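# Move tube rack from window bench to bookcase middle shelf

## Task

Take the tube rack off the shelved bench beside the window and set it on the bookcase's middle shelf. At the end every tube must be fully seated in the rack, and the rack and tubes must stay where they are without the robot's help. If the rack or any tube touches the floor, the task fails. Release the rack and back the robot away afterwards. The robot must not fall over or be left leaning, or the task fails.

## Robot and tools

ROBOT. A Hello Robot Stretch 3 with one arm. It has a two-wheel drive base (0.33 m long, 0.34 m wide), a lift that raises the arm along a mast, and a telescoping arm that reaches out to the robot's RIGHT. The base cannot slide sideways, so to move the gripper forward or back you drive the base. Turns on the spot pivot about the point midway between the drive wheels, 0.05 m behind the front edge. With the arm fully in and the wrist folded, the wrist pokes at most 0.06 m past the right side, and a spin sweeps a 0.28 m radius. An unfolded, level gripper reaches beyond that circle. A loose object may occasionally get nudged by an outside push.

FRAMES. Base frame: origin on the floor between the drive wheels, x forward, y left, z up. hand_pose is reported in this frame, located where the closed fingertips meet. With all wrist joints at zero, its x axis points up, y points back along the arm toward the mast, and z points to the robot's rear. The fingertip pads are round, 0.04 m across, and sit slightly nearer the wrist when the gripper is wide open. The odometry frame is the base frame as it was when the scene began.

TOOL execute_actions. Arguments: "actions", a list holding one action or none, and optional "cameras" (names from head_camera, nav_camera, wrist_camera, all; omitted, null or ["all"] gives every camera, [] gives none). An empty list only reports state and images. An action may contain:
- "base" with exactly one key. {"translate_m": d} is a relative drive of d metres straight from where the base currently is, forward positive, range -1 to 1. {"rotate_rad": d} is a relative spin of d radians, counter-clockwise (left) positive, range -3.2 to 3.2. Base offsets count from the base position in the latest state report.
- "joints": one object for the single arm, keyed by joint name, each value an absolute target. lift_m 0 to 1.1 (arm height on the mast); arm_m 0 to 0.52 (extension); wrist_yaw_rad -1.345 to 4.42 (0 along the arm, positive swings toward the front, 3.0 folds over the base); wrist_pitch_rad -1.57 to 0.451 (0 level, negative tips fingertips down); wrist_roll_rad -2.911 to 2.911 (0 means fingers side by side, level); gripper_m -0.089 to 0.179 (larger is wider; real fingertip gap is about 0.007 less when nearly shut, 0.025 less when fully open, and zero below 0.007); head_pan_rad -3.953 to 1.73 (0 forward, positive left, -1.57 looks along the arm); head_tilt_rad -1.53 to 0.419 (negative looks down). Done tolerances: ±0.004 for lift_m, arm_m, gripper_m; ±0.02 for yaw, roll and head; ±0.05 for pitch.
- "contact_limits": only {"arm_m": effort%} from 1 to 100, stopping the arm motion when its effort hits that level (negative when retracting). Smaller is softer; too small stops instantly. It also caps the arm's holding force until the next action.
All motions in one action start together and may finish at different times. Joints or base not named may still be driving toward earlier targets without status showing it. Unknown keys or out-of-range numbers reject the whole call and nothing moves. If a result reports a stop, the rest of the reply's motion, wait and finished_scene calls are skipped.

TOOL wait: {"seconds": 0 to 10}; commands nothing and returns the same report as an empty action. TOOL zoom_image: {"camera", "region": [x0, y0, x1, y1]} in pixels of that camera's latest full image, top-left origin, at most 504 by 504. TOOL finished_scene: {"scene": number}; irreversible, ends the scene once the last command has been held and reports success.

RESULTS. base_status and joint_status: "done" (for the base, wheels turned the commanded amount even if they slipped), "off_target" (stopped short, may still push), "contact_stop", "time_out", "torque_fault". After the last three the target is dropped and the joint holds where it stopped unless slack or switched off. Lift and arm give contact_stop on firm contact and then go slack until commanded again; a slack lift may sag under weight or keep pressing, and closing fingers on a surface pushes it up. Base, wrist and head never contact-stop. A wrist servo pushed hard for several seconds turns off for 10 s (limp). on_its_own covers things not commanded this call; "held at" is the held target, and an at-rest effort outside its rest range suggests pushing or carrying. motor_effort is percent of maximum, positive toward larger joint values, peak in brackets; readings carry fixed bias and noise. Positive wheel effort drives forward. lidar_m: 12 distances in metres, 30 degree sectors, 1st straight ahead, counter-clockwise (4th left, 7th behind, 10th right), '-' for nothing; the plane is 0.17 m up, range 0.15 to 12 m, blind to clear objects and the robot, partly blocked by the mast and, at low lift, by the robot. wrist_depth_mm (45 to 1000) and head_depth_mm (280 to 4000, image sideways) are 7x7 grids of median depth from top left. base_odometry is from wheel counts; heading runs -3.142 to 3.142, left positive; turned_by_wheels and turned_by_imu are turns since the previous result; base_tilt in degrees, forward and right positive, about 4 degree fixed bias. Camera calibration lines are OpenCV style, mapping base frame to camera.

SPEED. Fast base (0.30 m/s, 1.9 rad/s) only with lift_m below 0.30, arm_m below 0.03, wrist_yaw_rad above 2.54; otherwise 0.10 m/s, 0.63 rad/s.

GRIPPING. Command gripper_m below the object's width to hold (lower squeezes harder, but a stall guard eases off, so heavy items can slip; send a new value to re-squeeze). Release with at least 0.02 above the contact value. Readings never confirm a grasp; check cameras.

AVOID. Fold or unfold the wrist only with lift_m 0.32 to 0.95, wrist_pitch_rad -0.4, roll near 0; once folded, lift may go to 0.25. With yaw below -0.4 keep pitch at -0.5 or lower. Arm pushes into solid things with the gripper above about 0.45 m can tip the robot, more so with raised contact limits or repeated pushes. Do not drive while holding or pushing something fixed; snags, especially reversing, can tip it. If tilting, reverse the last move in small steps, free the gripper, and lower lift_m to about 0.2. Never drop the rack or tubes or let them reach the floor, and avoid slams and hard shoves.

Each tool is called as name(argument=value, ...) on one line, values as JSON.

## Session

execute_actions(actions=[])

Scene clock: 0.00 s.
base_odometry: x=+0.000 y=+0.000 heading=+0.000 (m, m, rad; odometry frame)
turned_by_wheels: +0.000 (rad since the last result)
turned_by_imu: +0.000 (rad since the last result)
base_tilt: forward=+1.2 right=-1.0 (deg)
lidar_m: 2.20 1.83 1.87 1.68 2.03 1.43 1.26 1.20 1.23 1.67 2.51 2.02
head_depth_mm: 1862 2724 2936 3012 2928 2978 2450 / 1886 2676 2736 2733 2746 2764 2417 / 1884 2509 2544 2546 2575 2589 2397 / 1902 2357 2374 2367 2410 2414 2362 / 1931 2239 2260 2244 2251 2254 2235 / 1947 2128 2132 2108 2135 2127 2120 / 1952 1999 2002 2001 2024 2010 2021
base_status: not commanded
joint_positions: lift_m=+0.549 arm_m=-0.001 wrist_yaw_rad=+3.145 wrist_pitch_rad=-0.586 wrist_roll_rad=-0.011 gripper_m=+0.037 head_pan_rad=+0.003 head_tilt_rad=+0.005
joint_status: not commanded
motor_effort: left_wheel=+0 right_wheel=-1 lift_m=+24 arm_m=+0 wrist_yaw_rad=+0 wrist_pitch_rad=+6 wrist_roll_rad=+0 gripper_m=+0 head_pan_rad=+0 head_tilt_rad=+2 (%)
hand_pose: x=-0.0218 y=+0.0567 z=+0.5256 quat_wxyz=(+0.202, +0.673, +0.206, +0.681) (m; base frame)
wrist_depth_mm: - - - - - - - / - - - - - - - / - - - - - - - / 919 927 941 960 962 956 985 / 806 819 806 813 856 830 848 / 701 707 - 717 715 717 733 / 626 640 - - 648 640 645
pictures: head_camera (sideways: a quarter turn clockwise sets it upright), nav_camera (sideways: a quarter turn counterclockwise sets it upright), wrist_camera
camera_calibration (this result's frames):
head_camera: T_world_to_cam=[[0.0395942, -0.0394601, -0.998436, 1.31473], [-0.0116795, 0.999133, -0.0399508, 0.0589406], [0.999148, 0.0132431, 0.0390991, -0.0988456], [0, 0, 0, 1]] pos_world=[0.0473942, -0.00570133, 1.31889]
nav_camera: T_world_to_cam=[[0.00623806, 0.05062, 0.998699, -1.25793], [-0.000553703, -0.998718, 0.0506244, -0.0133139], [0.99998, -0.000868781, -0.00620203, -0.038522], [0, 0, 0, 1]] pos_world=[0.0463609, 0.0503461, 1.25673]
wrist_camera: T_world_to_cam=[[0.999647, -0.0139624, 0.0226148, 0.00286348], [0.00599658, -0.710462, -0.70371, 0.439129], [0.0258924, 0.703597, -0.710128, 0.494651], [0, 0, 0, 1]] pos_world=[-0.0183035, -0.0360097, 0.66022]
Images, in order (width x height): head_camera 896x504, nav_camera 672x504, wrist_camera 644x364.

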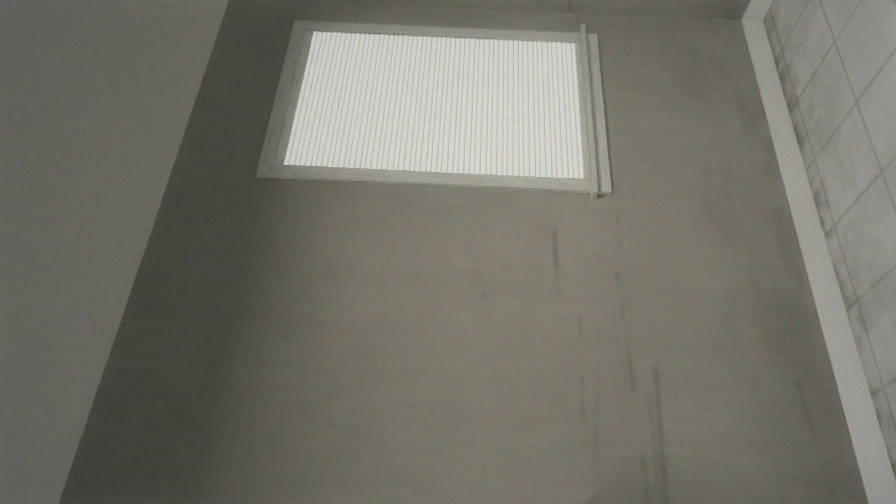

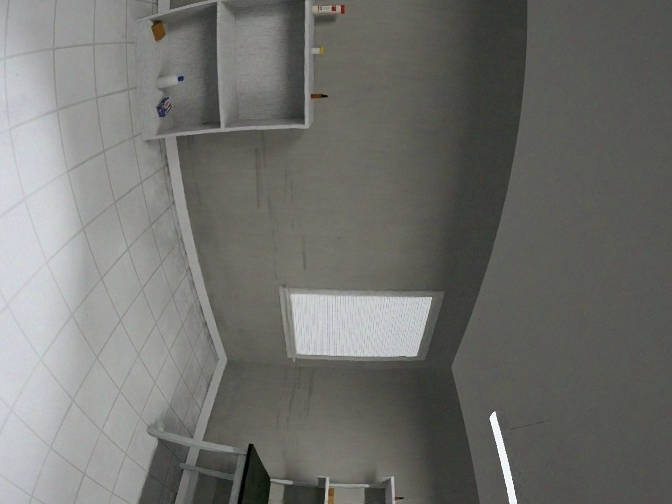

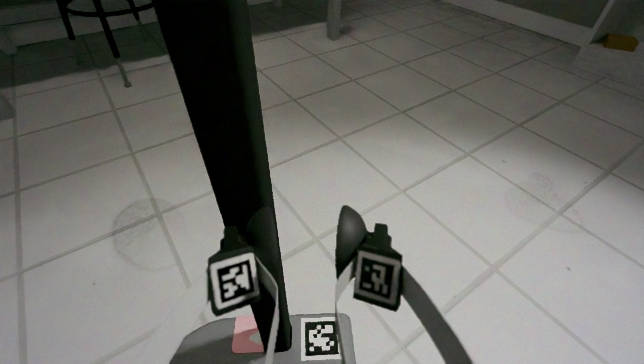

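execute_actions(actions=[{"joints":{"head_pan_rad":-1.1,"head_tilt_rad":-0.3,"lift_m":0.28}}], cameras=["head_camera","nav_camera"])

Scene clock: 6.20 s.
base_odometry: x=+0.000 y=+0.000 heading=+0.000 (m, m, rad; odometry frame)
turned_by_wheels: +0.000 (rad since the last result)
turned_by_imu: +0.000 (rad since the last result)
base_tilt: forward=+1.2 right=-0.9 (deg)
lidar_m: 2.19 1.83 1.87 1.68 2.03 1.44 1.26 1.20 1.24 1.68 2.50 2.02
head_depth_mm: 2331 2454 2590 2711 2809 2053 1600 / 2303 2425 2517 2616 2673 2039 1588 / 2284 2426 2548 2380 2666 2047 1587 / 2261 2396 2484 2323 2653 2026 1578 / 2252 2371 2495 2277 2645 1996 1563 / 2248 2352 2466 2247 2639 1977 1559 / 2219 2338 2494 2175 2602 1977 1554
base_status: not commanded
joint_positions: lift_m=+0.280 arm_m=-0.001 wrist_yaw_rad=+3.145 wrist_pitch_rad=-0.586 wrist_roll_rad=-0.011 gripper_m=+0.037 head_pan_rad=-1.093 head_tilt_rad=-0.296
joint_status: all done
motor_effort: left_wheel=+0(0) right_wheel=+0(0) lift_m=+20(25) arm_m=+0(0) wrist_yaw_rad=+1(0) wrist_pitch_rad=+6(6) wrist_roll_rad=+0(0) gripper_m=+0(0) head_pan_rad=-3(38) head_tilt_rad=-2(22) (%)
hand_pose: x=-0.0218 y=+0.0565 z=+0.2570 quat_wxyz=(+0.203, +0.673, +0.207, +0.681) (m; base frame)
wrist_depth_mm: - - - - - - - / 818 823 - 827 891 857 877 / 655 659 - 676 673 689 697 / 552 543 551 570 560 566 575 / 479 - - - 487 493 492 / - - - - 431 430 435 / - - - - 374 382 384
pictures: head_camera (sideways: a quarter turn clockwise sets it upright), nav_camera (sideways: a quarter turn counterclockwise sets it upright)
camera_calibration (this result's frames):
head_camera: T_world_to_cam=[[-0.153892, 0.211032, -0.965289, 1.27236], [0.878026, 0.477284, -0.035636, 0.0478811], [0.453196, -0.853033, -0.258741, 0.292197], [0, 0, 0, 1]] pos_world=[0.021343, -0.0421085, 1.30551]
nav_camera: T_world_to_cam=[[0.183856, -0.244933, 0.951948, -1.19777], [-0.881541, -0.46951, 0.0494549, -0.00639754], [0.434836, -0.848274, -0.302241, 0.350275], [0, 0, 0, 1]] pos_world=[0.0622654, 0.00075238, 1.24639]
Images, in order (width x height): head_camera 896x504, nav_camera 672x504.

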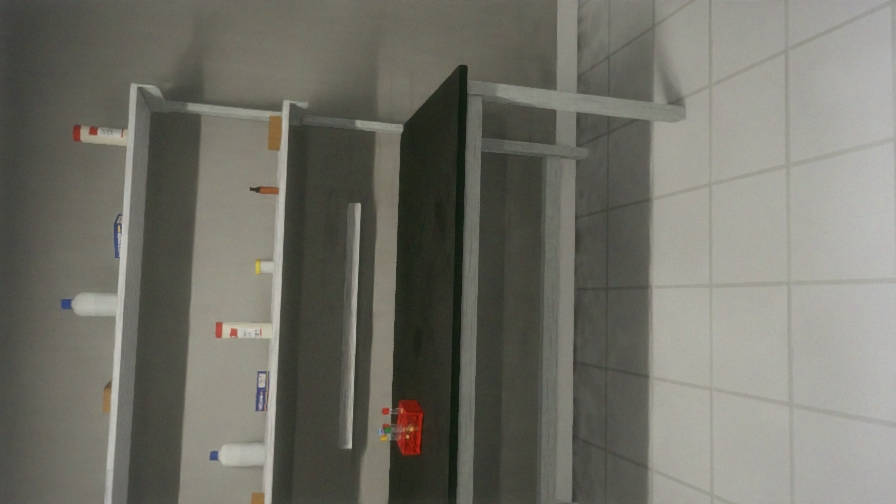

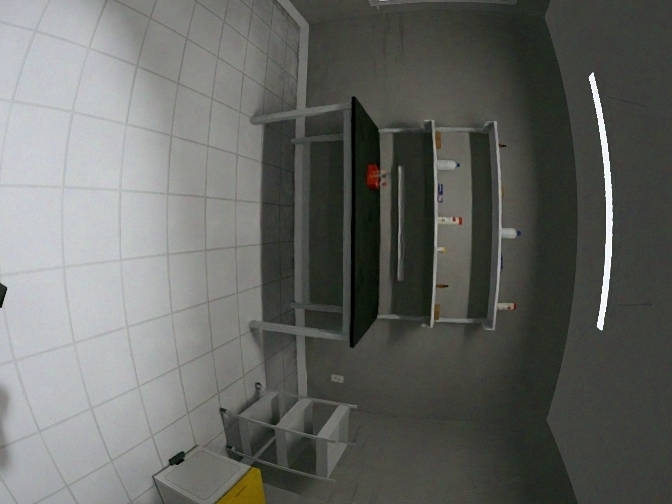

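execute_actions(actions=[{"base":{"rotate_rad":-0.936}}], cameras=[])

execute_actions(actions=[{"base":{"translate_m":1.0}}], cameras=[])

execute_actions(actions=[{"base":{"translate_m":0.5}}], cameras=[])

execute_actions(actions=[{"base":{"rotate_rad":1.5},"joints":{"head_pan_rad":-1.2,"head_tilt_rad":-0.55}}], cameras=[])

execute_actions(actions=[{"joints":{"lift_m":0.9,"wrist_pitch_rad":-0.4}}], cameras=["head_camera","nav_camera"])

Scene clock: 16.83 s.
base_odometry: x=+0.000 y=+0.000 heading=-0.936 (m, m, rad; odometry frame)
turned_by_wheels: -0.936 (rad since the last result)
turned_by_imu: -0.921 (rad since the last result)
base_tilt: forward=+1.1 right=-1.0 (deg)
lidar_m: 2.51 2.02 2.13 1.82 2.23 1.68 1.43 2.15 1.22 1.20 1.28 1.81
head_depth_mm: 1053 1090 1136 1178 1225 1287 1337 / 1528 1596 1640 1259 1303 1365 1442 / 1619 1690 1770 1836 1903 1903 1581 / 1722 1784 1874 1955 1829 1647 1568 / 1816 1896 1987 2113 1808 1715 1567 / 1955 2041 2162 2254 2327 1845 1554 / 2086 2232 2305 2225 2102 1941 1543
base_status: done
joint_positions: lift_m=+0.280 arm_m=-0.001 wrist_yaw_rad=+3.145 wrist_pitch_rad=-0.587 wrist_roll_rad=-0.011 gripper_m=+0.037 head_pan_rad=-1.093 head_tilt_rad=-0.297
joint_status: not commanded
motor_effort: left_wheel=+3(13) right_wheel=-3(10) lift_m=+20(20) arm_m=+0(0) wrist_yaw_rad=+1(0) wrist_pitch_rad=+6(6) wrist_roll_rad=+0(0) gripper_m=+0(0) head_pan_rad=-4(4) head_tilt_rad=-1(2) (%)
hand_pose: x=-0.0218 y=+0.0565 z=+0.2570 quat_wxyz=(+0.203, +0.673, +0.207, +0.681) (m; base frame)
wrist_depth_mm: - - - - - - - / 810 802 - 838 853 843 867 / 645 658 - 678 686 682 698 / 551 556 553 570 565 571 582 / 469 - - - 484 488 500 / - - - - 429 427 426 / - - - - 379 379 380
pictures: none
No camera images: the call's "cameras" was empty. Leave "cameras" out to get every camera's image.

Scene clock: 21.93 s.
base_odometry: x=+0.593 y=-0.805 heading=-0.936 (m, m, rad; odometry frame)
turned_by_wheels: +0.000 (rad since the last result)
turned_by_imu: +0.001 (rad since the last result)
base_tilt: forward=+1.1 right=-1.0 (deg)
lidar_m: 1.51 1.11 2.05 2.02 1.86 2.52 2.42 1.69 1.31 1.29 1.26 1.10
head_depth_mm: 1523 1586 1642 1709 1771 1845 1610 / 1613 1680 1744 1797 1630 1723 1594 / 1696 1773 1837 1898 1668 1634 1515 / 1795 1870 1972 2043 1676 1745 1583 / 1933 2009 2101 2229 2317 1928 1572 / 1979 2091 2201 2287 2385 1976 1558 / 1800 1868 1945 2046 2045 1203 1463
base_status: done
joint_positions: lift_m=+0.280 arm_m=-0.001 wrist_yaw_rad=+3.145 wrist_pitch_rad=-0.587 wrist_roll_rad=-0.011 gripper_m=+0.037 head_pan_rad=-1.093 head_tilt_rad=-0.297
joint_status: not commanded
motor_effort: left_wheel=+3(14) right_wheel=-3(8) lift_m=+20(20) arm_m=+0(0) wrist_yaw_rad=+0(1) wrist_pitch_rad=+6(6) wrist_roll_rad=+0(0) gripper_m=-1(0) head_pan_rad=-3(4) head_tilt_rad=-1(0) (%)
hand_pose: x=-0.0218 y=+0.0565 z=+0.2570 quat_wxyz=(+0.203, +0.673, +0.207, +0.681) (m; base frame)
wrist_depth_mm: - - - - - - - / 804 823 - 844 863 880 857 / 654 655 - 685 664 679 684 / 558 555 561 567 573 579 576 / 474 - - - 486 490 490 / - - - - 428 428 428 / - - - - 376 377 377
pictures: none
No camera images: the call's "cameras" was empty. Leave "cameras" out to get every camera's image.

Scene clock: 25.33 s.
base_odometry: x=+0.890 y=-1.208 heading=-0.936 (m, m, rad; odometry frame)
turned_by_wheels: +0.000 (rad since the last result)
turned_by_imu: +0.001 (rad since the last result)
base_tilt: forward=+1.1 right=-1.0 (deg)
lidar_m: 1.01 1.08 0.75 1.97 2.11 2.98 3.02 1.74 1.38 1.22 0.81 1.03
head_depth_mm: 1565 1629 1677 1750 1519 1540 1500 / 1652 1715 1780 1852 1935 1930 1509 / 1735 1814 1891 1988 2064 1815 1543 / 1771 1850 1960 2091 2180 840 978 / 1552 1637 1731 1829 1883 838 679 / 1378 1436 1512 1582 1150 831 652 / 1240 1298 1277 1409 1130 826 649
base_status: done
joint_positions: lift_m=+0.280 arm_m=-0.001 wrist_yaw_rad=+3.145 wrist_pitch_rad=-0.587 wrist_roll_rad=-0.011 gripper_m=+0.037 head_pan_rad=-1.093 head_tilt_rad=-0.297
joint_status: not commanded
motor_effort: left_wheel=+2(13) right_wheel=-2(8) lift_m=+20(20) arm_m=-1(0) wrist_yaw_rad=+1(0) wrist_pitch_rad=+6(6) wrist_roll_rad=+0(0) gripper_m=+0(0) head_pan_rad=-3(4) head_tilt_rad=-2(1) (%)
hand_pose: x=-0.0218 y=+0.0565 z=+0.2570 quat_wxyz=(+0.203, +0.673, +0.207, +0.681) (m; base frame)
wrist_depth_mm: - - - - - - - / 810 812 - 838 855 814 859 / 650 661 - 678 685 686 701 / 550 551 552 568 572 576 574 / 475 - - - 493 491 491 / - - - - 430 429 428 / - - - - 378 379 381
pictures: none
No camera images: the call's "cameras" was empty. Leave "cameras" out to get every camera's image.

Scene clock: 27.50 s.
base_odometry: x=+0.890 y=-1.208 heading=+0.564 (m, m, rad; odometry frame)
turned_by_wheels: +1.500 (rad since the last result)
turned_by_imu: +1.475 (rad since the last result)
base_tilt: forward=+1.1 right=-1.0 (deg)
lidar_m: 1.98 2.06 2.60 3.20 1.86 1.38 1.22 0.82 1.05 1.02 1.06 0.75
head_depth_mm: 906 990 1048 1069 807 649 542 / 936 1029 1084 1062 801 646 541 / 963 1067 1147 1052 795 643 551 / 866 1113 1223 1035 773 638 574 / 1039 1158 1271 1034 788 636 1234 / 1021 1187 1313 1027 782 632 1283 / 1140 1275 1414 1016 776 647 1274
base_status: done
joint_positions: lift_m=+0.280 arm_m=-0.001 wrist_yaw_rad=+3.145 wrist_pitch_rad=-0.587 wrist_roll_rad=-0.011 gripper_m=+0.037 head_pan_rad=-1.193 head_tilt_rad=-0.543
joint_status: all done
motor_effort: left_wheel=-3(12) right_wheel=+2(12) lift_m=+20(20) arm_m=+0(0) wrist_yaw_rad=+0(0) wrist_pitch_rad=+6(6) wrist_roll_rad=+0(0) gripper_m=+0(1) head_pan_rad=-3(16) head_tilt_rad=-3(25) (%)
hand_pose: x=-0.0218 y=+0.0565 z=+0.2570 quat_wxyz=(+0.203, +0.673, +0.207, +0.681) (m; base frame)
wrist_depth_mm: - - - - - - - / 814 808 - 827 856 875 871 / 644 666 - 673 681 689 684 / 542 553 549 565 576 567 581 / 469 - - - 484 488 497 / - - - - 433 425 434 / - - - - 376 381 382
pictures: none
No camera images: the call's "cameras" was empty. Leave "cameras" out to get every camera's image.

Scene clock: 33.97 s.
base_odometry: x=+0.890 y=-1.208 heading=+0.564 (m, m, rad; odometry frame)
turned_by_wheels: +0.000 (rad since the last result)
turned_by_imu: +0.000 (rad since the last result)
base_tilt: forward=+1.1 right=-1.1 (deg)
lidar_m: 1.97 2.06 2.59 3.21 1.87 1.38 1.22 0.81 1.05 1.02 1.06 0.75
head_depth_mm: 906 990 1048 1068 808 647 544 / 935 1029 1092 1060 805 645 565 / 961 1069 1152 1054 795 641 565 / 865 1113 1216 1040 773 638 575 / 1042 1163 1267 1035 786 635 1230 / 1025 1183 1314 1027 783 631 1283 / 1145 1279 1425 1014 776 647 1279
base_status: not commanded
joint_positions: lift_m=+0.900 arm_m=-0.001 wrist_yaw_rad=+3.145 wrist_pitch_rad=-0.424 wrist_roll_rad=-0.011 gripper_m=+0.037 head_pan_rad=-1.193 head_tilt_rad=-0.543
joint_status: all done
motor_effort: left_wheel=-3(3) right_wheel=+3(2) lift_m=+28(28) arm_m=-1(0) wrist_yaw_rad=+0(0) wrist_pitch_rad=+13(13) wrist_roll_rad=+0(0) gripper_m=+0(0) head_pan_rad=-3(3) head_tilt_rad=-3(4) (%)
hand_pose: x=-0.0219 y=+0.0801 z=+0.9112 quat_wxyz=(+0.147, +0.687, +0.151, +0.696) (m; base frame)
wrist_depth_mm: - - - - - - - / - - - - - - - / - - - - - - - / - - - - - - - / - - - - - - - / - - - - - - - / - - - - - - -
pictures: head_camera (sideways: a quarter turn clockwise sets it upright), nav_camera (sideways: a quarter turn counterclockwise sets it upright)
camera_calibration (this result's frames):
head_camera: T_world_to_cam=[[-0.216224, 0.437761, -0.872704, 1.15191], [0.918418, 0.394498, -0.0296641, 0.0398494], [0.331294, -0.807921, -0.487347, 0.590439], [0, 0, 0, 1]] pos_world=[0.0168633, -0.0429543, 1.29421]
nav_camera: T_world_to_cam=[[0.240946, -0.470215, 0.849025, -1.06383], [-0.919794, -0.389797, 0.0451483, -0.000542196], [0.309717, -0.791806, -0.526421, 0.642761], [0, 0, 0, 1]] pos_world=[0.0567519, 0.00850202, 1.2416]
Images, in order (width x height): head_camera 896x504, nav_camera 672x504.

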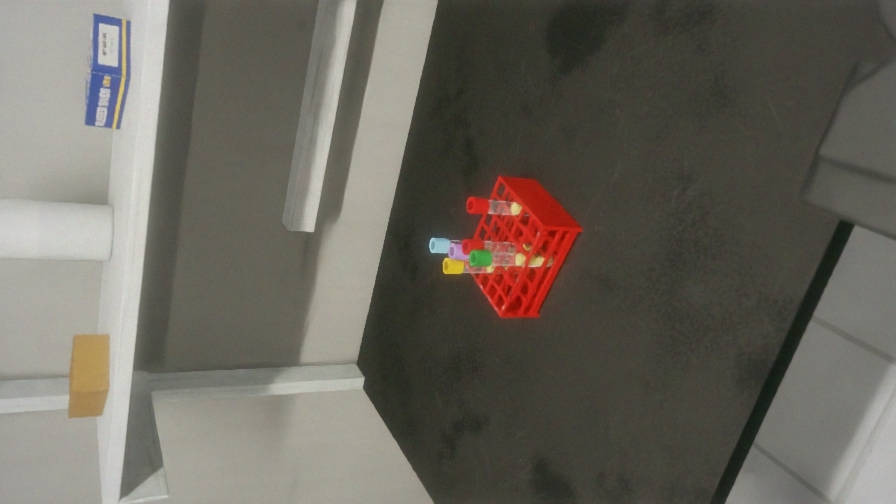

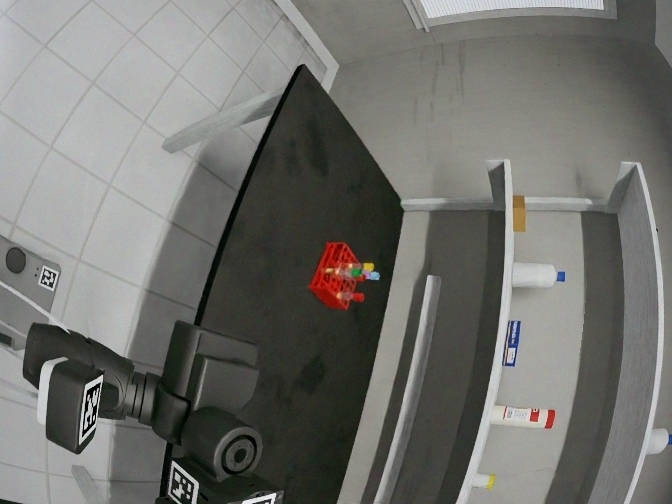

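execute_actions(actions=[{"base":{"rotate_rad":-0.19},"joints":{"wrist_yaw_rad":1.57,"gripper_m":0.179}}], cameras=[])

execute_actions(actions=[{"base":{"translate_m":-0.04},"joints":{"arm_m":0.5,"wrist_pitch_rad":-0.15}}], cameras=[])

execute_actions(actions=[{"joints":{"lift_m":0.715}}])

Scene clock: 42.67 s.
base_odometry: x=+0.890 y=-1.208 heading=+0.374 (m, m, rad; odometry frame)
turned_by_wheels: -0.190 (rad since the last result)
turned_by_imu: -0.187 (rad since the last result)
base_tilt: forward=+1.1 right=-1.0 (deg)
lidar_m: 1.98 1.98 2.07 2.97 2.33 1.47 1.22 0.82 1.12 1.02 1.02 0.75
head_depth_mm: 722 982 1045 1068 808 650 569 / 914 1004 1072 1063 804 645 539 / 923 1023 1093 1050 796 642 549 / 937 1046 1116 1046 789 637 548 / 969 1075 1180 1030 775 635 558 / 848 1093 1198 982 778 634 1230 / 998 1123 1235 1016 777 629 1220
base_status: done
joint_positions: lift_m=+0.900 arm_m=-0.001 wrist_yaw_rad=+1.572 wrist_pitch_rad=-0.424 wrist_roll_rad=-0.011 gripper_m=+0.179 head_pan_rad=-1.193 head_tilt_rad=-0.543
joint_status: all done
motor_effort: left_wheel=+3(9) right_wheel=-3(6) lift_m=+29(29) arm_m=+0(0) wrist_yaw_rad=-2(3) wrist_pitch_rad=+12(13) wrist_roll_rad=+0(0) gripper_m=+0(98) head_pan_rad=-4(3) head_tilt_rad=-3(4) (%)
hand_pose: x=+0.2023 y=-0.1434 z=+0.9112 quat_wxyz=(+0.596, +0.592, -0.380, +0.387) (m; base frame)
wrist_depth_mm: - - - - - - 903 / - - - - - - 830 / - - - - 601 607 620 / - - - - 487 471 445 / - - - - 412 389 383 / - - - - - 316 321 / - - - - - 283 276
pictures: none
No camera images: the call's "cameras" was empty. Leave "cameras" out to get every camera's image.

Scene clock: 47.53 s.
base_odometry: x=+0.853 y=-1.222 heading=+0.374 (m, m, rad; odometry frame)
turned_by_wheels: +0.000 (rad since the last result)
turned_by_imu: +0.000 (rad since the last result)
base_tilt: forward=+1.1 right=-1.0 (deg)
lidar_m: 2.01 2.02 2.11 2.98 2.27 1.43 1.19 0.78 1.13 1.02 1.03 0.79
head_depth_mm: 907 988 1048 982 805 648 543 / 747 1014 1081 1011 803 646 540 / 932 1033 1094 1005 796 640 550 / 935 1050 1130 1089 790 637 562 / 973 1075 1183 1032 787 635 573 / 868 1103 1214 982 777 630 1199 / 998 1128 1234 1014 777 628 1220
base_status: done
joint_positions: lift_m=+0.900 arm_m=+0.500 wrist_yaw_rad=+1.570 wrist_pitch_rad=-0.176 wrist_roll_rad=-0.011 gripper_m=+0.179 head_pan_rad=-1.193 head_tilt_rad=-0.543
joint_status: all done
motor_effort: left_wheel=+3(5) right_wheel=-3(8) lift_m=+29(29) arm_m=+3(1) wrist_yaw_rad=+0(3) wrist_pitch_rad=+14(14) wrist_roll_rad=+0(0) gripper_m=+0(1) head_pan_rad=-4(3) head_tilt_rad=-4(3) (%)
hand_pose: x=+0.2267 y=-0.6448 z=+0.9698 quat_wxyz=(+0.545, +0.540, -0.451, +0.457) (m; base frame)
wrist_depth_mm: - - - - 789 580 442 / - - - - 875 605 445 / - - - - 877 559 423 / - - 819 810 808 621 425 / - 574 539 513 563 566 463 / - 443 410 415 442 425 437 / 348 354 352 355 355 357 354
pictures: none
No camera images: the call's "cameras" was empty. Leave "cameras" out to get every camera's image.

Scene clock: 50.03 s.
base_odometry: x=+0.853 y=-1.222 heading=+0.374 (m, m, rad; odometry frame)
turned_by_wheels: +0.000 (rad since the last result)
turned_by_imu: +0.000 (rad since the last result)
base_tilt: forward=+1.1 right=-1.0 (deg)
lidar_m: 2.01 2.02 2.09 2.97 2.28 1.43 1.18 0.78 1.13 1.02 1.03 0.79
head_depth_mm: 911 990 1051 1066 809 647 542 / 750 1010 1078 1060 749 644 540 / 938 1031 1097 1055 797 642 550 / 936 1051 1124 1045 816 638 562 / 977 1080 1187 1029 787 636 572 / 868 1101 1215 985 775 631 1200 / 1002 1130 1230 1019 773 628 1224
base_status: not commanded
joint_positions: lift_m=+0.715 arm_m=+0.500 wrist_yaw_rad=+1.570 wrist_pitch_rad=-0.175 wrist_roll_rad=-0.011 gripper_m=+0.179 head_pan_rad=-1.193 head_tilt_rad=-0.543
joint_status: all done
motor_effort: left_wheel=+2(3) right_wheel=-2(3) lift_m=+20(29) arm_m=+3(3) wrist_yaw_rad=+0(0) wrist_pitch_rad=+13(14) wrist_roll_rad=+0(0) gripper_m=+0(0) head_pan_rad=-3(4) head_tilt_rad=-3(3) (%)
hand_pose: x=+0.2268 y=-0.6448 z=+0.7857 quat_wxyz=(+0.545, +0.539, -0.451, +0.457) (m; base frame)
wrist_depth_mm: - - - - 798 586 410 / - - - - 842 607 447 / - 507 283 353 513 514 434 / 302 299 286 285 299 297 296 / 211 209 209 210 209 224 210 / - 162 162 162 161 159 161 / - 132 132 132 132 132 131
pictures: head_camera (sideways: a quarter turn clockwise sets it upright), nav_camera (sideways: a quarter turn counterclockwise sets it upright), wrist_camera
camera_calibration (this result's frames):
head_camera: T_world_to_cam=[[-0.216224, 0.437763, -0.872703, 1.15191], [0.918418, 0.394497, -0.029664, 0.0398493], [0.331293, -0.807921, -0.48735, 0.590442], [0, 0, 0, 1]] pos_world=[0.0168632, -0.0429543, 1.29421]
nav_camera: T_world_to_cam=[[0.240946, -0.470218, 0.849023, -1.06383], [-0.919794, -0.389796, 0.0451482, -0.00054211], [0.309716, -0.791805, -0.526423, 0.642764], [0, 0, 0, 1]] pos_world=[0.0567518, 0.00850213, 1.2416]
wrist_camera: T_world_to_cam=[[-0.0245654, -0.9996, 0.0140296, -0.65783], [-0.370223, -0.00393947, -0.928934, 0.840103], [0.928618, -0.0280137, -0.369978, 0.222714], [0, 0, 0, 1]] pos_world=[0.0880499, -0.648018, 0.872029]
Images, in order (width x height): head_camera 896x504, nav_camera 672x504, wrist_camera 644x364.

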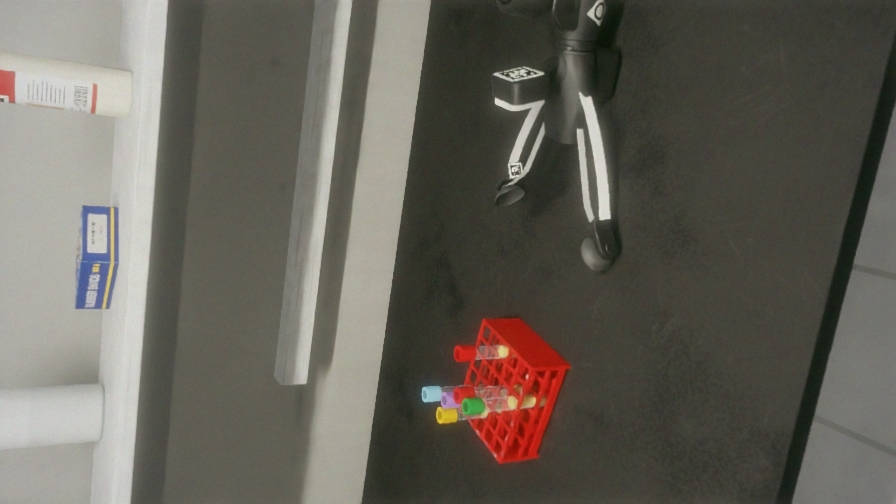

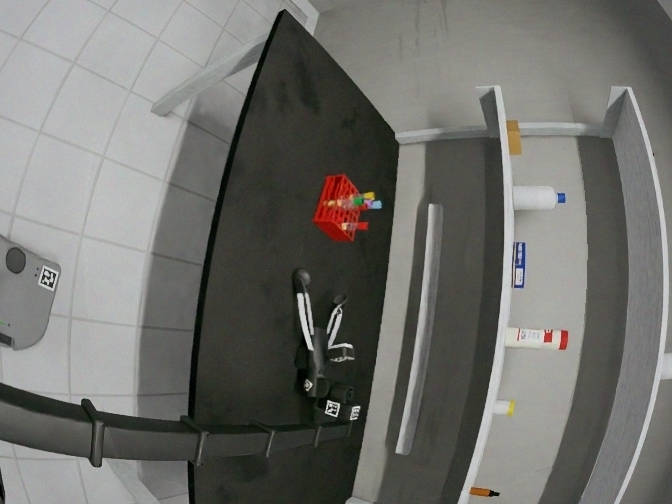

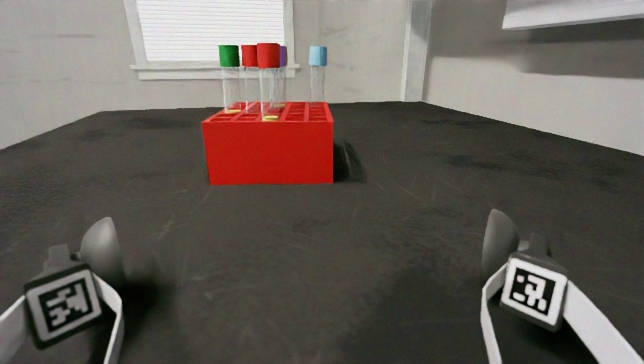

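execute_actions(actions=[{"base":{"translate_m":0.12},"joints":{"arm_m":0.46}}], cameras=["wrist_camera","head_camera"])

Scene clock: 55.03 s.
base_odometry: x=+0.964 y=-1.178 heading=+0.375 (m, m, rad; odometry frame)
turned_by_wheels: +0.000 (rad since the last result)
turned_by_imu: +0.000 (rad since the last result)
base_tilt: forward=+1.1 right=-1.0 (deg)
lidar_m: 1.89 1.90 2.02 2.93 3.23 1.55 1.30 0.88 1.11 1.00 1.01 0.68
head_depth_mm: 894 968 1029 1071 864 649 543 / 901 991 1051 1063 831 644 540 / 905 1008 1079 1050 797 642 537 / 938 1029 1105 1040 788 638 546 / 819 1051 1163 1029 762 633 558 / 972 1080 1189 1025 777 632 568 / 976 1088 1193 1014 774 627 1194
base_status: done
joint_positions: lift_m=+0.715 arm_m=+0.460 wrist_yaw_rad=+1.570 wrist_pitch_rad=-0.175 wrist_roll_rad=-0.011 gripper_m=+0.179 head_pan_rad=-1.193 head_tilt_rad=-0.543
joint_status: all done
motor_effort: left_wheel=+2(7) right_wheel=-3(4) lift_m=+20(21) arm_m=-3(3) wrist_yaw_rad=-1(0) wrist_pitch_rad=+13(13) wrist_roll_rad=+0(0) gripper_m=+0(0) head_pan_rad=-3(4) head_tilt_rad=-3(3) (%)
hand_pose: x=+0.2268 y=-0.6055 z=+0.7857 quat_wxyz=(+0.545, +0.539, -0.451, +0.457) (m; base frame)
wrist_depth_mm: - - - - 923 609 457 / - - - - 880 618 461 / - 521 449 284 508 510 445 / 299 299 167 166 170 297 299 / 210 210 179 175 183 223 209 / - 162 162 161 162 159 162 / - 132 132 132 132 132 132
pictures: head_camera (sideways: a quarter turn clockwise sets it upright), wrist_camera
camera_calibration (this result's frames):
head_camera: T_world_to_cam=[[-0.216224, 0.437764, -0.872703, 1.15191], [0.918418, 0.394497, -0.029664, 0.0398493], [0.331293, -0.80792, -0.48735, 0.590443], [0, 0, 0, 1]] pos_world=[0.0168632, -0.0429543, 1.29421]
wrist_camera: T_world_to_cam=[[-0.0245788, -0.9996, 0.0140251, -0.618511], [-0.37015, -0.00393259, -0.928964, 0.840289], [0.928647, -0.0280242, -0.369905, 0.223747], [0, 0, 0, 1]] pos_world=[0.0880485, -0.608688, 0.872038]
Images, in order (width x height): head_camera 896x504, wrist_camera 644x364.

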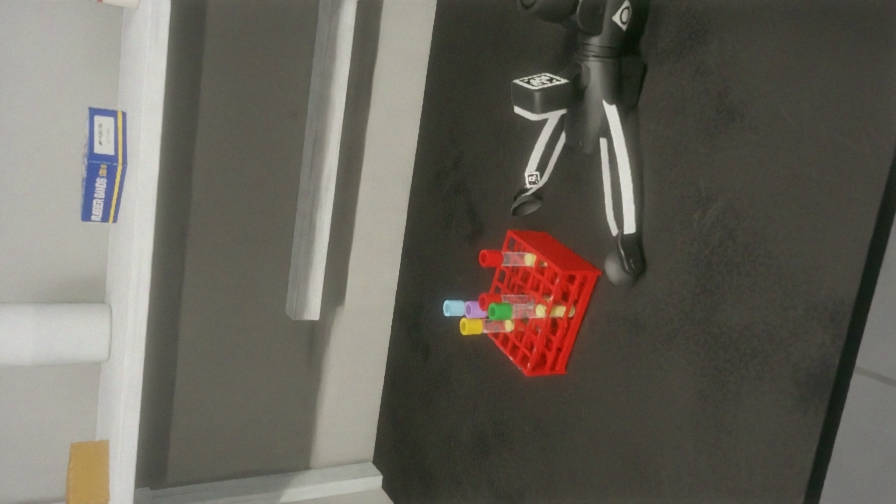

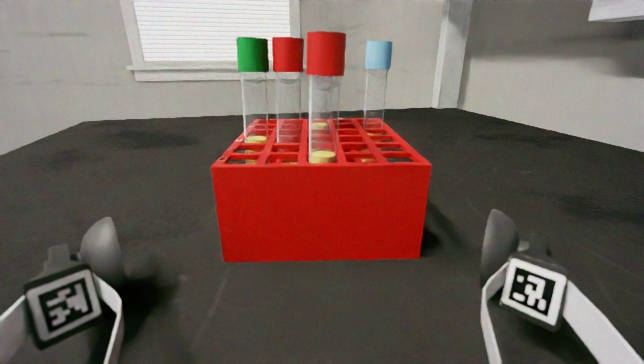

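execute_actions(actions=[{"base":{"translate_m":0.09},"joints":{"arm_m":0.467}}], cameras=["wrist_camera"])

execute_actions(actions=[{"joints":{"gripper_m":0.05}}], cameras=[])

execute_actions(actions=[{"joints":{"lift_m":0.77}}])

Scene clock: 60.13 s.
base_odometry: x=+1.048 y=-1.145 heading=+0.375 (m, m, rad; odometry frame)
turned_by_wheels: +0.000 (rad since the last result)
turned_by_imu: +0.000 (rad since the last result)
base_tilt: forward=+1.1 right=-0.9 (deg)
lidar_m: 1.80 1.82 1.96 2.96 3.22 1.66 1.40 0.95 1.09 0.99 0.99 0.59
head_depth_mm: 870 951 1010 1070 867 650 542 / 880 974 1037 1058 - 645 540 / 903 994 1060 1047 757 642 537 / 798 1016 1092 1040 744 639 536 / 935 1045 1144 1034 761 634 533 / 944 1059 1176 1022 780 632 544 / 919 1049 1187 1015 774 627 566
base_status: done
joint_positions: lift_m=+0.715 arm_m=+0.467 wrist_yaw_rad=+1.570 wrist_pitch_rad=-0.175 wrist_roll_rad=-0.011 gripper_m=+0.179 head_pan_rad=-1.193 head_tilt_rad=-0.543
joint_status: all done
motor_effort: left_wheel=+1(8) right_wheel=-1(4) lift_m=+20(20) arm_m=+3(4) wrist_yaw_rad=+0(0) wrist_pitch_rad=+13(13) wrist_roll_rad=+0(0) gripper_m=+0(0) head_pan_rad=-4(4) head_tilt_rad=-3(3) (%)
hand_pose: x=+0.2268 y=-0.6120 z=+0.7857 quat_wxyz=(+0.545, +0.539, -0.451, +0.457) (m; base frame)
wrist_depth_mm: - - 117 74 822 568 438 / - - 120 79 845 604 444 / - 513 516 508 511 514 430 / 299 299 168 169 179 300 298 / 216 110 108 101 109 216 210 / - 91 91 92 92 93 161 / - 100 99 99 100 127 132
pictures: wrist_camera
camera_calibration (this result's frames):
wrist_camera: T_world_to_cam=[[-0.0252836, -0.999582, 0.0140259, -0.624863], [-0.370152, -0.00367232, -0.928964, 0.840423], [0.928627, -0.0286793, -0.369905, 0.223168], [0, 0, 0, 1]] pos_world=[0.088046, -0.615115, 0.872038]
Images, in order (width x height): wrist_camera 644x364.

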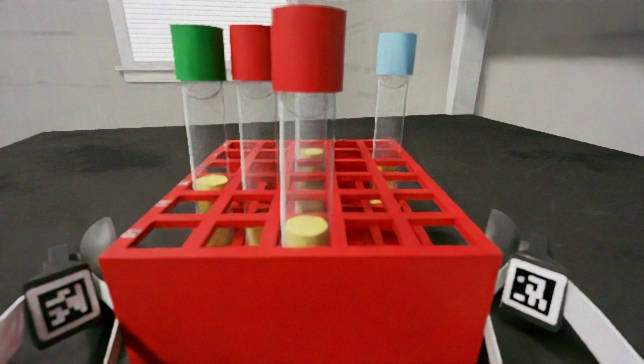

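Scene clock: 61.90 s.
base_odometry: x=+1.048 y=-1.145 heading=+0.375 (m, m, rad; odometry frame)
turned_by_wheels: +0.000 (rad since the last result)
turned_by_imu: +0.000 (rad since the last result)
base_tilt: forward=+1.1 right=-1.0 (deg)
lidar_m: 1.81 1.81 1.96 2.96 3.25 1.65 1.39 0.95 1.09 0.99 0.99 0.59
head_depth_mm: 869 954 1013 1071 868 648 541 / 880 975 1036 1062 - 646 540 / 902 992 1064 1053 796 641 537 / 797 1015 1092 1043 743 638 537 / 936 1043 1140 1029 770 635 533 / 946 1064 1169 1022 780 632 544 / 921 1050 1188 1016 774 628 566
base_status: not commanded
joint_positions: lift_m=+0.715 arm_m=+0.467 wrist_yaw_rad=+1.568 wrist_pitch_rad=-0.170 wrist_roll_rad=-0.012 gripper_m=+0.052 head_pan_rad=-1.193 head_tilt_rad=-0.543
joint_status: all done
motor_effort: left_wheel=+1(1) right_wheel=-1(1) lift_m=+20(19) arm_m=+2(3) wrist_yaw_rad=+2(2) wrist_pitch_rad=+11(13) wrist_roll_rad=+0(1) gripper_m=-47(100) head_pan_rad=-4(4) head_tilt_rad=-3(3) (%)
hand_pose: x=+0.2271 y=-0.6125 z=+0.7868 quat_wxyz=(+0.544, +0.537, -0.453, +0.458) (m; base frame)
wrist_depth_mm: - - - - 842 574 433 / - - - - 831 592 441 / - 531 524 527 522 528 431 / 303 301 169 157 197 301 302 / 213 128 119 114 109 220 213 / 172 134 128 120 115 172 163 / - 128 133 128 124 133 133
pictures: none
No camera images: the call's "cameras" was empty. Leave "cameras" out to get every camera's image.

Scene clock: 63.23 s.
base_odometry: x=+1.048 y=-1.145 heading=+0.375 (m, m, rad; odometry frame)
turned_by_wheels: +0.000 (rad since the last result)
turned_by_imu: +0.000 (rad since the last result)
base_tilt: forward=+1.0 right=-1.0 (deg)
lidar_m: 1.81 1.82 1.96 2.96 3.25 1.66 1.40 0.95 1.09 0.99 0.99 0.59
head_depth_mm: 869 955 1011 1070 756 647 542 / 880 977 1035 1107 750 644 540 / 903 995 1065 1055 747 642 537 / 800 1017 1096 1041 740 636 535 / 934 1042 1147 1030 778 634 533 / 946 1066 1176 1026 781 632 544 / 919 1052 1184 1013 774 628 566
base_status: not commanded
joint_positions: lift_m=+0.770 arm_m=+0.467 wrist_yaw_rad=+1.569 wrist_pitch_rad=-0.179 wrist_roll_rad=-0.011 gripper_m=+0.060 head_pan_rad=-1.193 head_tilt_rad=-0.543
joint_status: all done
on_its_own: gripper_m is held at +0.059, not at your +0.050, by its stall guard, which is still easing
motor_effort: left_wheel=+2(2) right_wheel=-2(2) lift_m=+30(29) arm_m=+3(3) wrist_yaw_rad=+2(2) wrist_pitch_rad=+16(16) wrist_roll_rad=+0(0) gripper_m=-34(46) head_pan_rad=-3(4) head_tilt_rad=-3(4) (%)
hand_pose: x=+0.2265 y=-0.6123 z=+0.8390 quat_wxyz=(+0.546, +0.540, -0.450, +0.456) (m; base frame)
wrist_depth_mm: - - - - 893 579 435 / - - - - 926 599 440 / - - - 585 657 587 443 / 445 440 437 437 443 442 418 / 311 295 130 122 117 321 314 / 242 133 128 121 116 252 243 / 193 190 129 120 116 197 197
pictures: head_camera (sideways: a quarter turn clockwise sets it upright), nav_camera (sideways: a quarter turn counterclockwise sets it upright), wrist_camera
camera_calibration (this result's frames):
head_camera: T_world_to_cam=[[-0.216226, 0.437768, -0.8727, 1.15191], [0.918418, 0.394497, -0.0296639, 0.0398491], [0.331292, -0.807918, -0.487354, 0.590448], [0, 0, 0, 1]] pos_world=[0.0168632, -0.0429543, 1.29421]
nav_camera: T_world_to_cam=[[0.240948, -0.470222, 0.84902, -1.06382], [-0.919794, -0.389796, 0.0451481, -0.000541956], [0.309715, -0.791802, -0.526428, 0.64277], [0, 0, 0, 1]] pos_world=[0.0567517, 0.0085024, 1.2416]
wrist_camera: T_world_to_cam=[[-0.0261688, -0.999554, 0.0143792, -0.625984], [-0.374596, -0.003531, -0.927181, 0.889434], [0.926819, -0.0296496, -0.374337, 0.246725], [0, 0, 0, 1]] pos_world=[0.0881279, -0.615249, 0.926026]
Images, in order (width x height): head_camera 896x504, nav_camera 672x504, wrist_camera 644x364.

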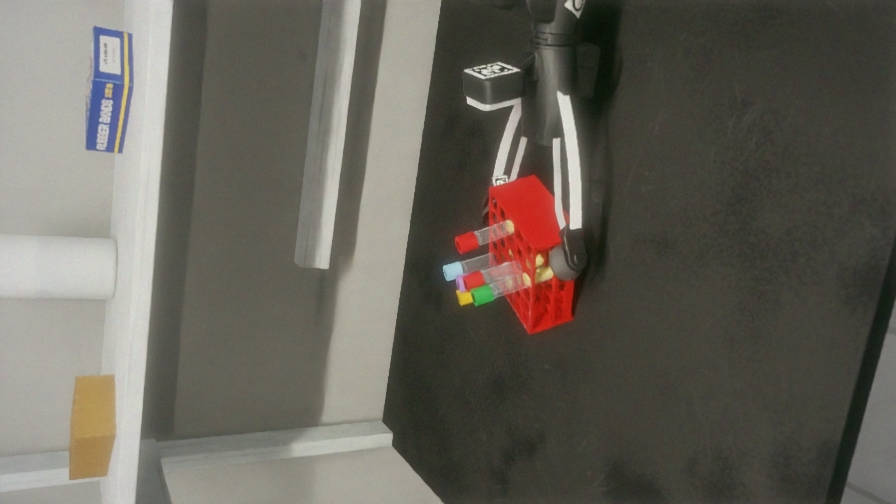

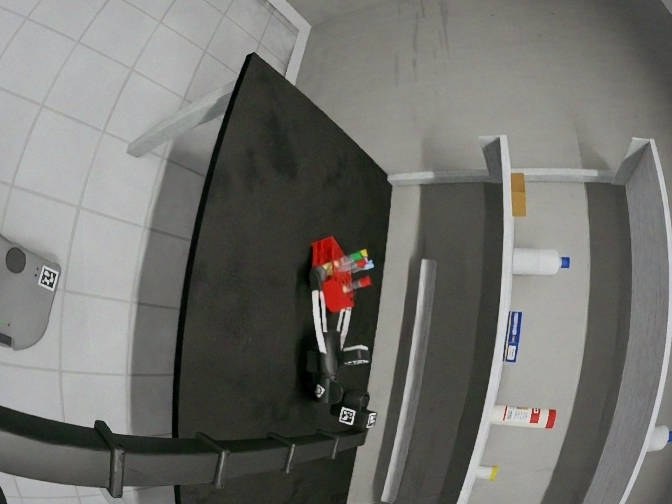

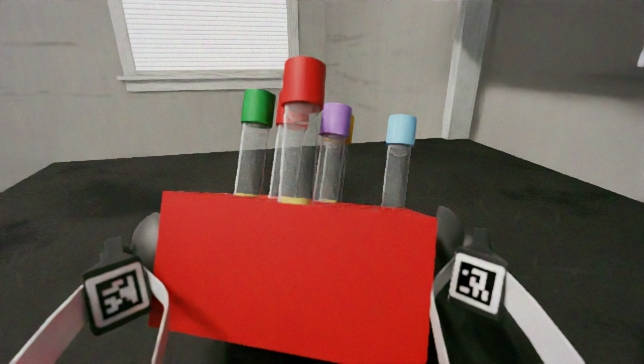

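execute_actions(actions=[{"joints":{"lift_m":0.715}}], cameras=[])

execute_actions(actions=[{"joints":{"gripper_m":0.179}}], cameras=[])

execute_actions(actions=[{"base":{"translate_m":0.055}}], cameras=["wrist_camera"])

execute_actions(actions=[{"joints":{"gripper_m":0.05}}], cameras=[])

execute_actions(actions=[{"joints":{"lift_m":0.77}}])

Scene clock: 67.97 s.
base_odometry: x=+1.048 y=-1.145 heading=+0.375 (m, m, rad; odometry frame)
turned_by_wheels: +0.000 (rad since the last result)
turned_by_imu: +0.000 (rad since the last result)
base_tilt: forward=+1.1 right=-1.1 (deg)
lidar_m: 1.81 1.82 1.95 2.96 3.25 1.66 1.40 0.95 1.09 0.99 0.99 0.59
head_depth_mm: 869 954 1012 1068 864 649 542 / 880 976 1031 1059 - 645 539 / 902 998 1057 1054 793 641 537 / 799 1019 1096 1044 745 638 535 / 937 1039 1148 1031 772 636 535 / 941 1067 1176 1024 779 632 545 / 926 1051 1189 1015 776 629 565
base_status: not commanded
joint_positions: lift_m=+0.715 arm_m=+0.467 wrist_yaw_rad=+1.569 wrist_pitch_rad=-0.170 wrist_roll_rad=-0.012 gripper_m=+0.083 head_pan_rad=-1.193 head_tilt_rad=-0.543
joint_status: all done
on_its_own: gripper_m is held at +0.081, not at your +0.050, by its stall guard, which is still easing
motor_effort: left_wheel=+1(3) right_wheel=+1(3) lift_m=+20(27) arm_m=+3(3) wrist_yaw_rad=+0(0) wrist_pitch_rad=+11(16) wrist_roll_rad=+0(1) gripper_m=-30(32) head_pan_rad=-4(3) head_tilt_rad=-2(3) (%)
hand_pose: x=+0.2271 y=-0.6121 z=+0.7867 quat_wxyz=(+0.544, +0.538, -0.452, +0.458) (m; base frame)
wrist_depth_mm: - - - - 842 580 436 / - - - - 831 589 444 / - 531 527 532 530 536 428 / 304 303 160 162 197 304 304 / 213 130 120 114 109 225 212 / 171 134 129 121 116 171 164 / - 128 133 128 123 132 133
pictures: none
No camera images: the call's "cameras" was empty. Leave "cameras" out to get every camera's image.

Scene clock: 69.40 s.
base_odometry: x=+1.048 y=-1.145 heading=+0.375 (m, m, rad; odometry frame)
turned_by_wheels: +0.000 (rad since the last result)
turned_by_imu: +0.000 (rad since the last result)
base_tilt: forward=+1.1 right=-1.0 (deg)
lidar_m: 1.81 1.81 1.95 2.96 3.24 1.65 1.39 0.96 1.09 0.99 0.99 0.59
head_depth_mm: 869 957 1011 1071 865 648 542 / 879 975 1038 1059 - 644 539 / 901 997 1061 1053 771 641 538 / 798 1018 1094 1044 747 639 535 / 933 1042 1145 1035 771 636 533 / 949 1059 1172 1023 777 631 543 / 921 1051 1186 1013 776 630 566
base_status: not commanded
joint_positions: lift_m=+0.715 arm_m=+0.467 wrist_yaw_rad=+1.572 wrist_pitch_rad=-0.170 wrist_roll_rad=-0.012 gripper_m=+0.179 head_pan_rad=-1.193 head_tilt_rad=-0.543
joint_status: all done
motor_effort: left_wheel=+2(2) right_wheel=-2(1) lift_m=+19(20) arm_m=+3(3) wrist_yaw_rad=-2(3) wrist_pitch_rad=+11(11) wrist_roll_rad=+0(0) gripper_m=+0(99) head_pan_rad=-3(3) head_tilt_rad=-3(2) (%)
hand_pose: x=+0.2271 y=-0.6115 z=+0.7867 quat_wxyz=(+0.544, +0.538, -0.452, +0.459) (m; base frame)
wrist_depth_mm: - - - - 898 571 431 / - - - - 841 585 444 / - 534 528 521 531 519 429 / 303 302 157 172 197 302 301 / 212 189 121 114 110 226 213 / - 149 129 122 117 160 164 / - 133 133 128 124 133 133
pictures: none
No camera images: the call's "cameras" was empty. Leave "cameras" out to get every camera's image.

Scene clock: 70.90 s.
base_odometry: x=+1.099 y=-1.125 heading=+0.375 (m, m, rad; odometry frame)
turned_by_wheels: +0.000 (rad since the last result)
turned_by_imu: +0.000 (rad since the last result)
base_tilt: forward=+1.0 right=-1.0 (deg)
lidar_m: 1.75 1.76 1.92 2.96 3.24 1.72 1.45 1.00 1.08 0.97 0.98 0.54
head_depth_mm: 856 947 1003 1063 866 647 542 / 879 967 1032 1060 - 644 540 / 879 985 1050 1053 747 641 538 / 796 1006 1099 1043 764 638 535 / 926 1027 1131 1035 784 634 531 / 922 1041 1138 1023 781 631 541 / 965 1077 1193 1067 777 628 553
base_status: done
joint_positions: lift_m=+0.715 arm_m=+0.467 wrist_yaw_rad=+1.572 wrist_pitch_rad=-0.170 wrist_roll_rad=-0.012 gripper_m=+0.179 head_pan_rad=-1.193 head_tilt_rad=-0.543
joint_status: not commanded
motor_effort: left_wheel=+2(7) right_wheel=-2(4) lift_m=+19(20) arm_m=+2(3) wrist_yaw_rad=-2(3) wrist_pitch_rad=+11(11) wrist_roll_rad=+0(0) gripper_m=+0(1) head_pan_rad=-3(3) head_tilt_rad=-4(2) (%)
hand_pose: x=+0.2271 y=-0.6114 z=+0.7867 quat_wxyz=(+0.543, +0.538, -0.452, +0.459) (m; base frame)
wrist_depth_mm: - - 117 126 858 529 424 / - - 119 129 904 549 432 / - - - 527 534 523 424 / 300 302 157 159 173 304 301 / 220 107 108 101 114 206 211 / - 97 88 82 78 77 163 / - 107 95 86 78 74 132
pictures: wrist_camera
camera_calibration (this result's frames):
wrist_camera: T_world_to_cam=[[-0.0227795, -0.999634, 0.0145778, -0.625336], [-0.366227, -0.0052242, -0.930511, 0.840887], [0.930247, -0.0265354, -0.365974, 0.221159], [0, 0, 0, 1]] pos_world=[0.0879775, -0.614846, 0.872509]
Images, in order (width x height): wrist_camera 644x364.

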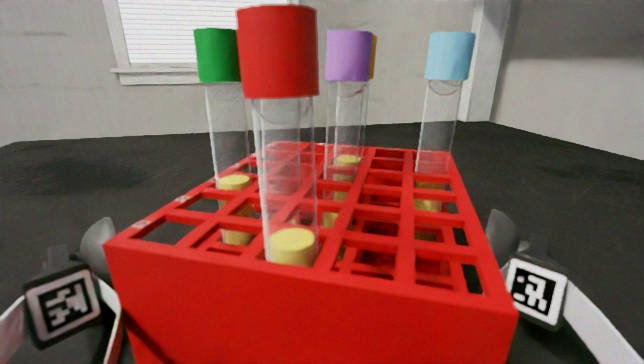

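Scene clock: 72.67 s.
base_odometry: x=+1.099 y=-1.125 heading=+0.375 (m, m, rad; odometry frame)
turned_by_wheels: +0.000 (rad since the last result)
turned_by_imu: +0.000 (rad since the last result)
base_tilt: forward=+1.1 right=-1.0 (deg)
lidar_m: 1.75 1.76 1.92 2.96 3.25 1.72 1.45 1.00 1.08 0.97 0.98 0.55
head_depth_mm: 858 945 1006 1070 864 647 542 / 876 968 1027 1060 - 645 541 / 877 985 1050 1047 761 641 538 / 797 1009 1108 1039 755 639 535 / 925 1029 1131 1034 785 635 533 / 927 1036 1134 1024 782 631 541 / 968 1082 1189 1068 780 628 553
base_status: not commanded
joint_positions: lift_m=+0.715 arm_m=+0.467 wrist_yaw_rad=+1.570 wrist_pitch_rad=-0.170 wrist_roll_rad=-0.012 gripper_m=+0.052 head_pan_rad=-1.193 head_tilt_rad=-0.543
joint_status: all done
motor_effort: left_wheel=+2(3) right_wheel=-1(2) lift_m=+19(20) arm_m=+2(3) wrist_yaw_rad=+1(2) wrist_pitch_rad=+11(11) wrist_roll_rad=+0(0) gripper_m=-48(100) head_pan_rad=-4(4) head_tilt_rad=-3(2) (%)
hand_pose: x=+0.2271 y=-0.6121 z=+0.7867 quat_wxyz=(+0.544, +0.538, -0.452, +0.458) (m; base frame)
wrist_depth_mm: - - - - 864 538 421 / - - 146 - 884 556 429 / - - - 530 522 527 417 / 302 302 157 165 161 303 300 / 213 124 109 107 107 225 212 / 172 129 116 99 89 171 164 / - 128 123 107 96 133 133
pictures: none
No camera images: the call's "cameras" was empty. Leave "cameras" out to get every camera's image.

Scene clock: 74.00 s.
base_odometry: x=+1.099 y=-1.125 heading=+0.375 (m, m, rad; odometry frame)
turned_by_wheels: +0.000 (rad since the last result)
turned_by_imu: +0.000 (rad since the last result)
base_tilt: forward=+1.2 right=-0.9 (deg)
lidar_m: 1.75 1.76 1.92 2.95 3.25 1.71 1.45 1.00 1.08 0.98 0.98 0.54
head_depth_mm: 853 948 1008 1073 756 649 543 / 882 964 1028 1107 751 644 540 / 876 983 1049 1052 745 641 537 / 794 1007 1102 997 739 638 534 / 927 1025 1133 1025 782 635 532 / 922 1040 1131 1023 781 631 542 / 965 1077 1194 1064 778 630 553
base_status: not commanded
joint_positions: lift_m=+0.770 arm_m=+0.467 wrist_yaw_rad=+1.570 wrist_pitch_rad=-0.190 wrist_roll_rad=-0.012 gripper_m=+0.060 head_pan_rad=-1.193 head_tilt_rad=-0.543
joint_status: all done
on_its_own: gripper_m is held at +0.059, not at your +0.050, by its stall guard, which is still easing
motor_effort: left_wheel=+2(2) right_wheel=-2(3) lift_m=+30(27) arm_m=+3(3) wrist_yaw_rad=+1(1) wrist_pitch_rad=+22(22) wrist_roll_rad=+1(0) gripper_m=-34(47) head_pan_rad=-3(3) head_tilt_rad=-3(3) (%)
hand_pose: x=+0.2257 y=-0.6121 z=+0.8363 quat_wxyz=(+0.549, +0.542, -0.447, +0.453) (m; base frame)
wrist_depth_mm: - - - - 868 533 426 / - - - 168 876 559 437 / - - - - 833 566 436 / 426 423 206 203 422 424 414 / 304 131 115 103 96 312 305 / 236 128 117 103 94 246 235 / 190 185 119 105 96 193 193
pictures: head_camera (sideways: a quarter turn clockwise sets it upright), nav_camera (sideways: a quarter turn counterclockwise sets it upright), wrist_camera
camera_calibration (this result's frames):
head_camera: T_world_to_cam=[[-0.216226, 0.437767, -0.872701, 1.15191], [0.918418, 0.394497, -0.0296639, 0.0398491], [0.331292, -0.807918, -0.487354, 0.590448], [0, 0, 0, 1]] pos_world=[0.0168632, -0.0429543, 1.29421]
nav_camera: T_world_to_cam=[[0.240948, -0.470222, 0.84902, -1.06382], [-0.919794, -0.389796, 0.0451481, -0.000541958], [0.309715, -0.791802, -0.526428, 0.64277], [0, 0, 0, 1]] pos_world=[0.0567517, 0.0085024, 1.2416]
wrist_camera: T_world_to_cam=[[-0.0250695, -0.999572, 0.0150511, -0.626572], [-0.384596, -0.00425348, -0.923075, 0.885024], [0.922745, -0.0289296, -0.384325, 0.256142], [0, 0, 0, 1]] pos_world=[0.0883147, -0.615129, 0.924816]
Images, in order (width x height): head_camera 896x504, nav_camera 672x504, wrist_camera 644x364.

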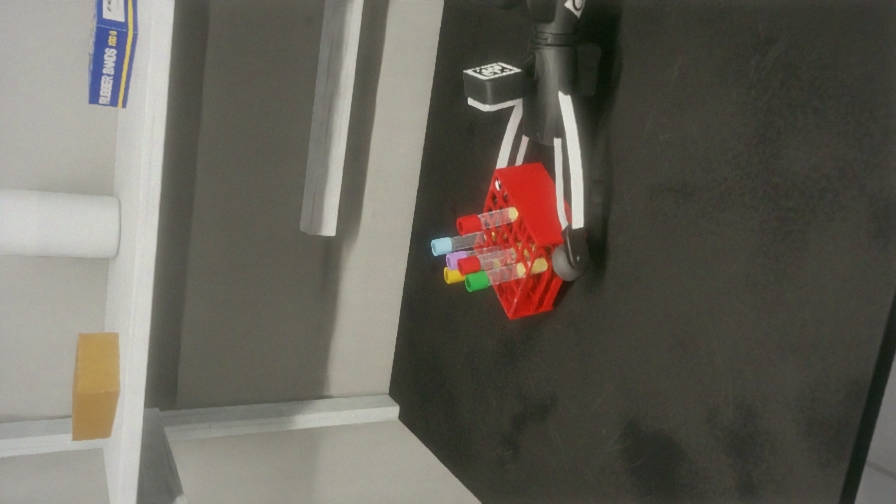

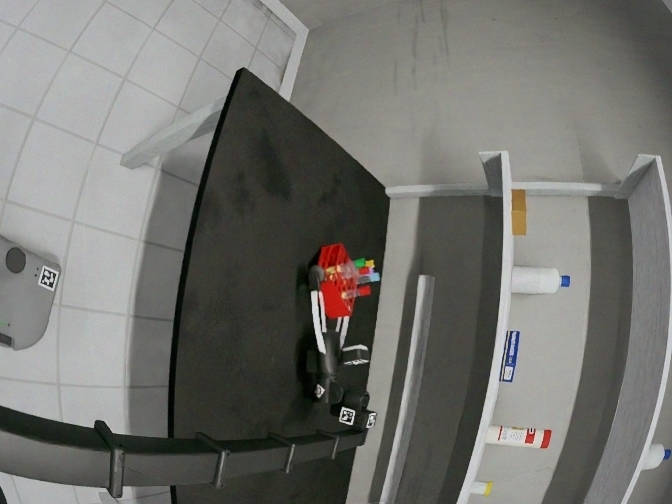

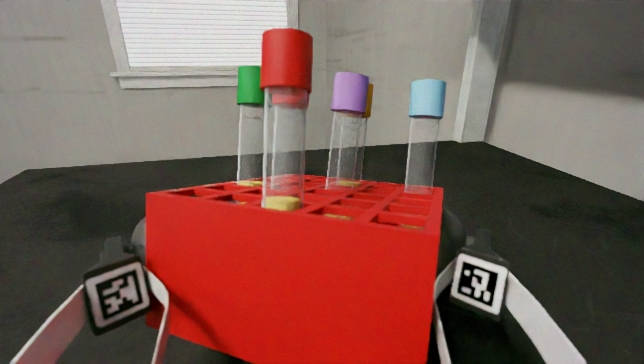

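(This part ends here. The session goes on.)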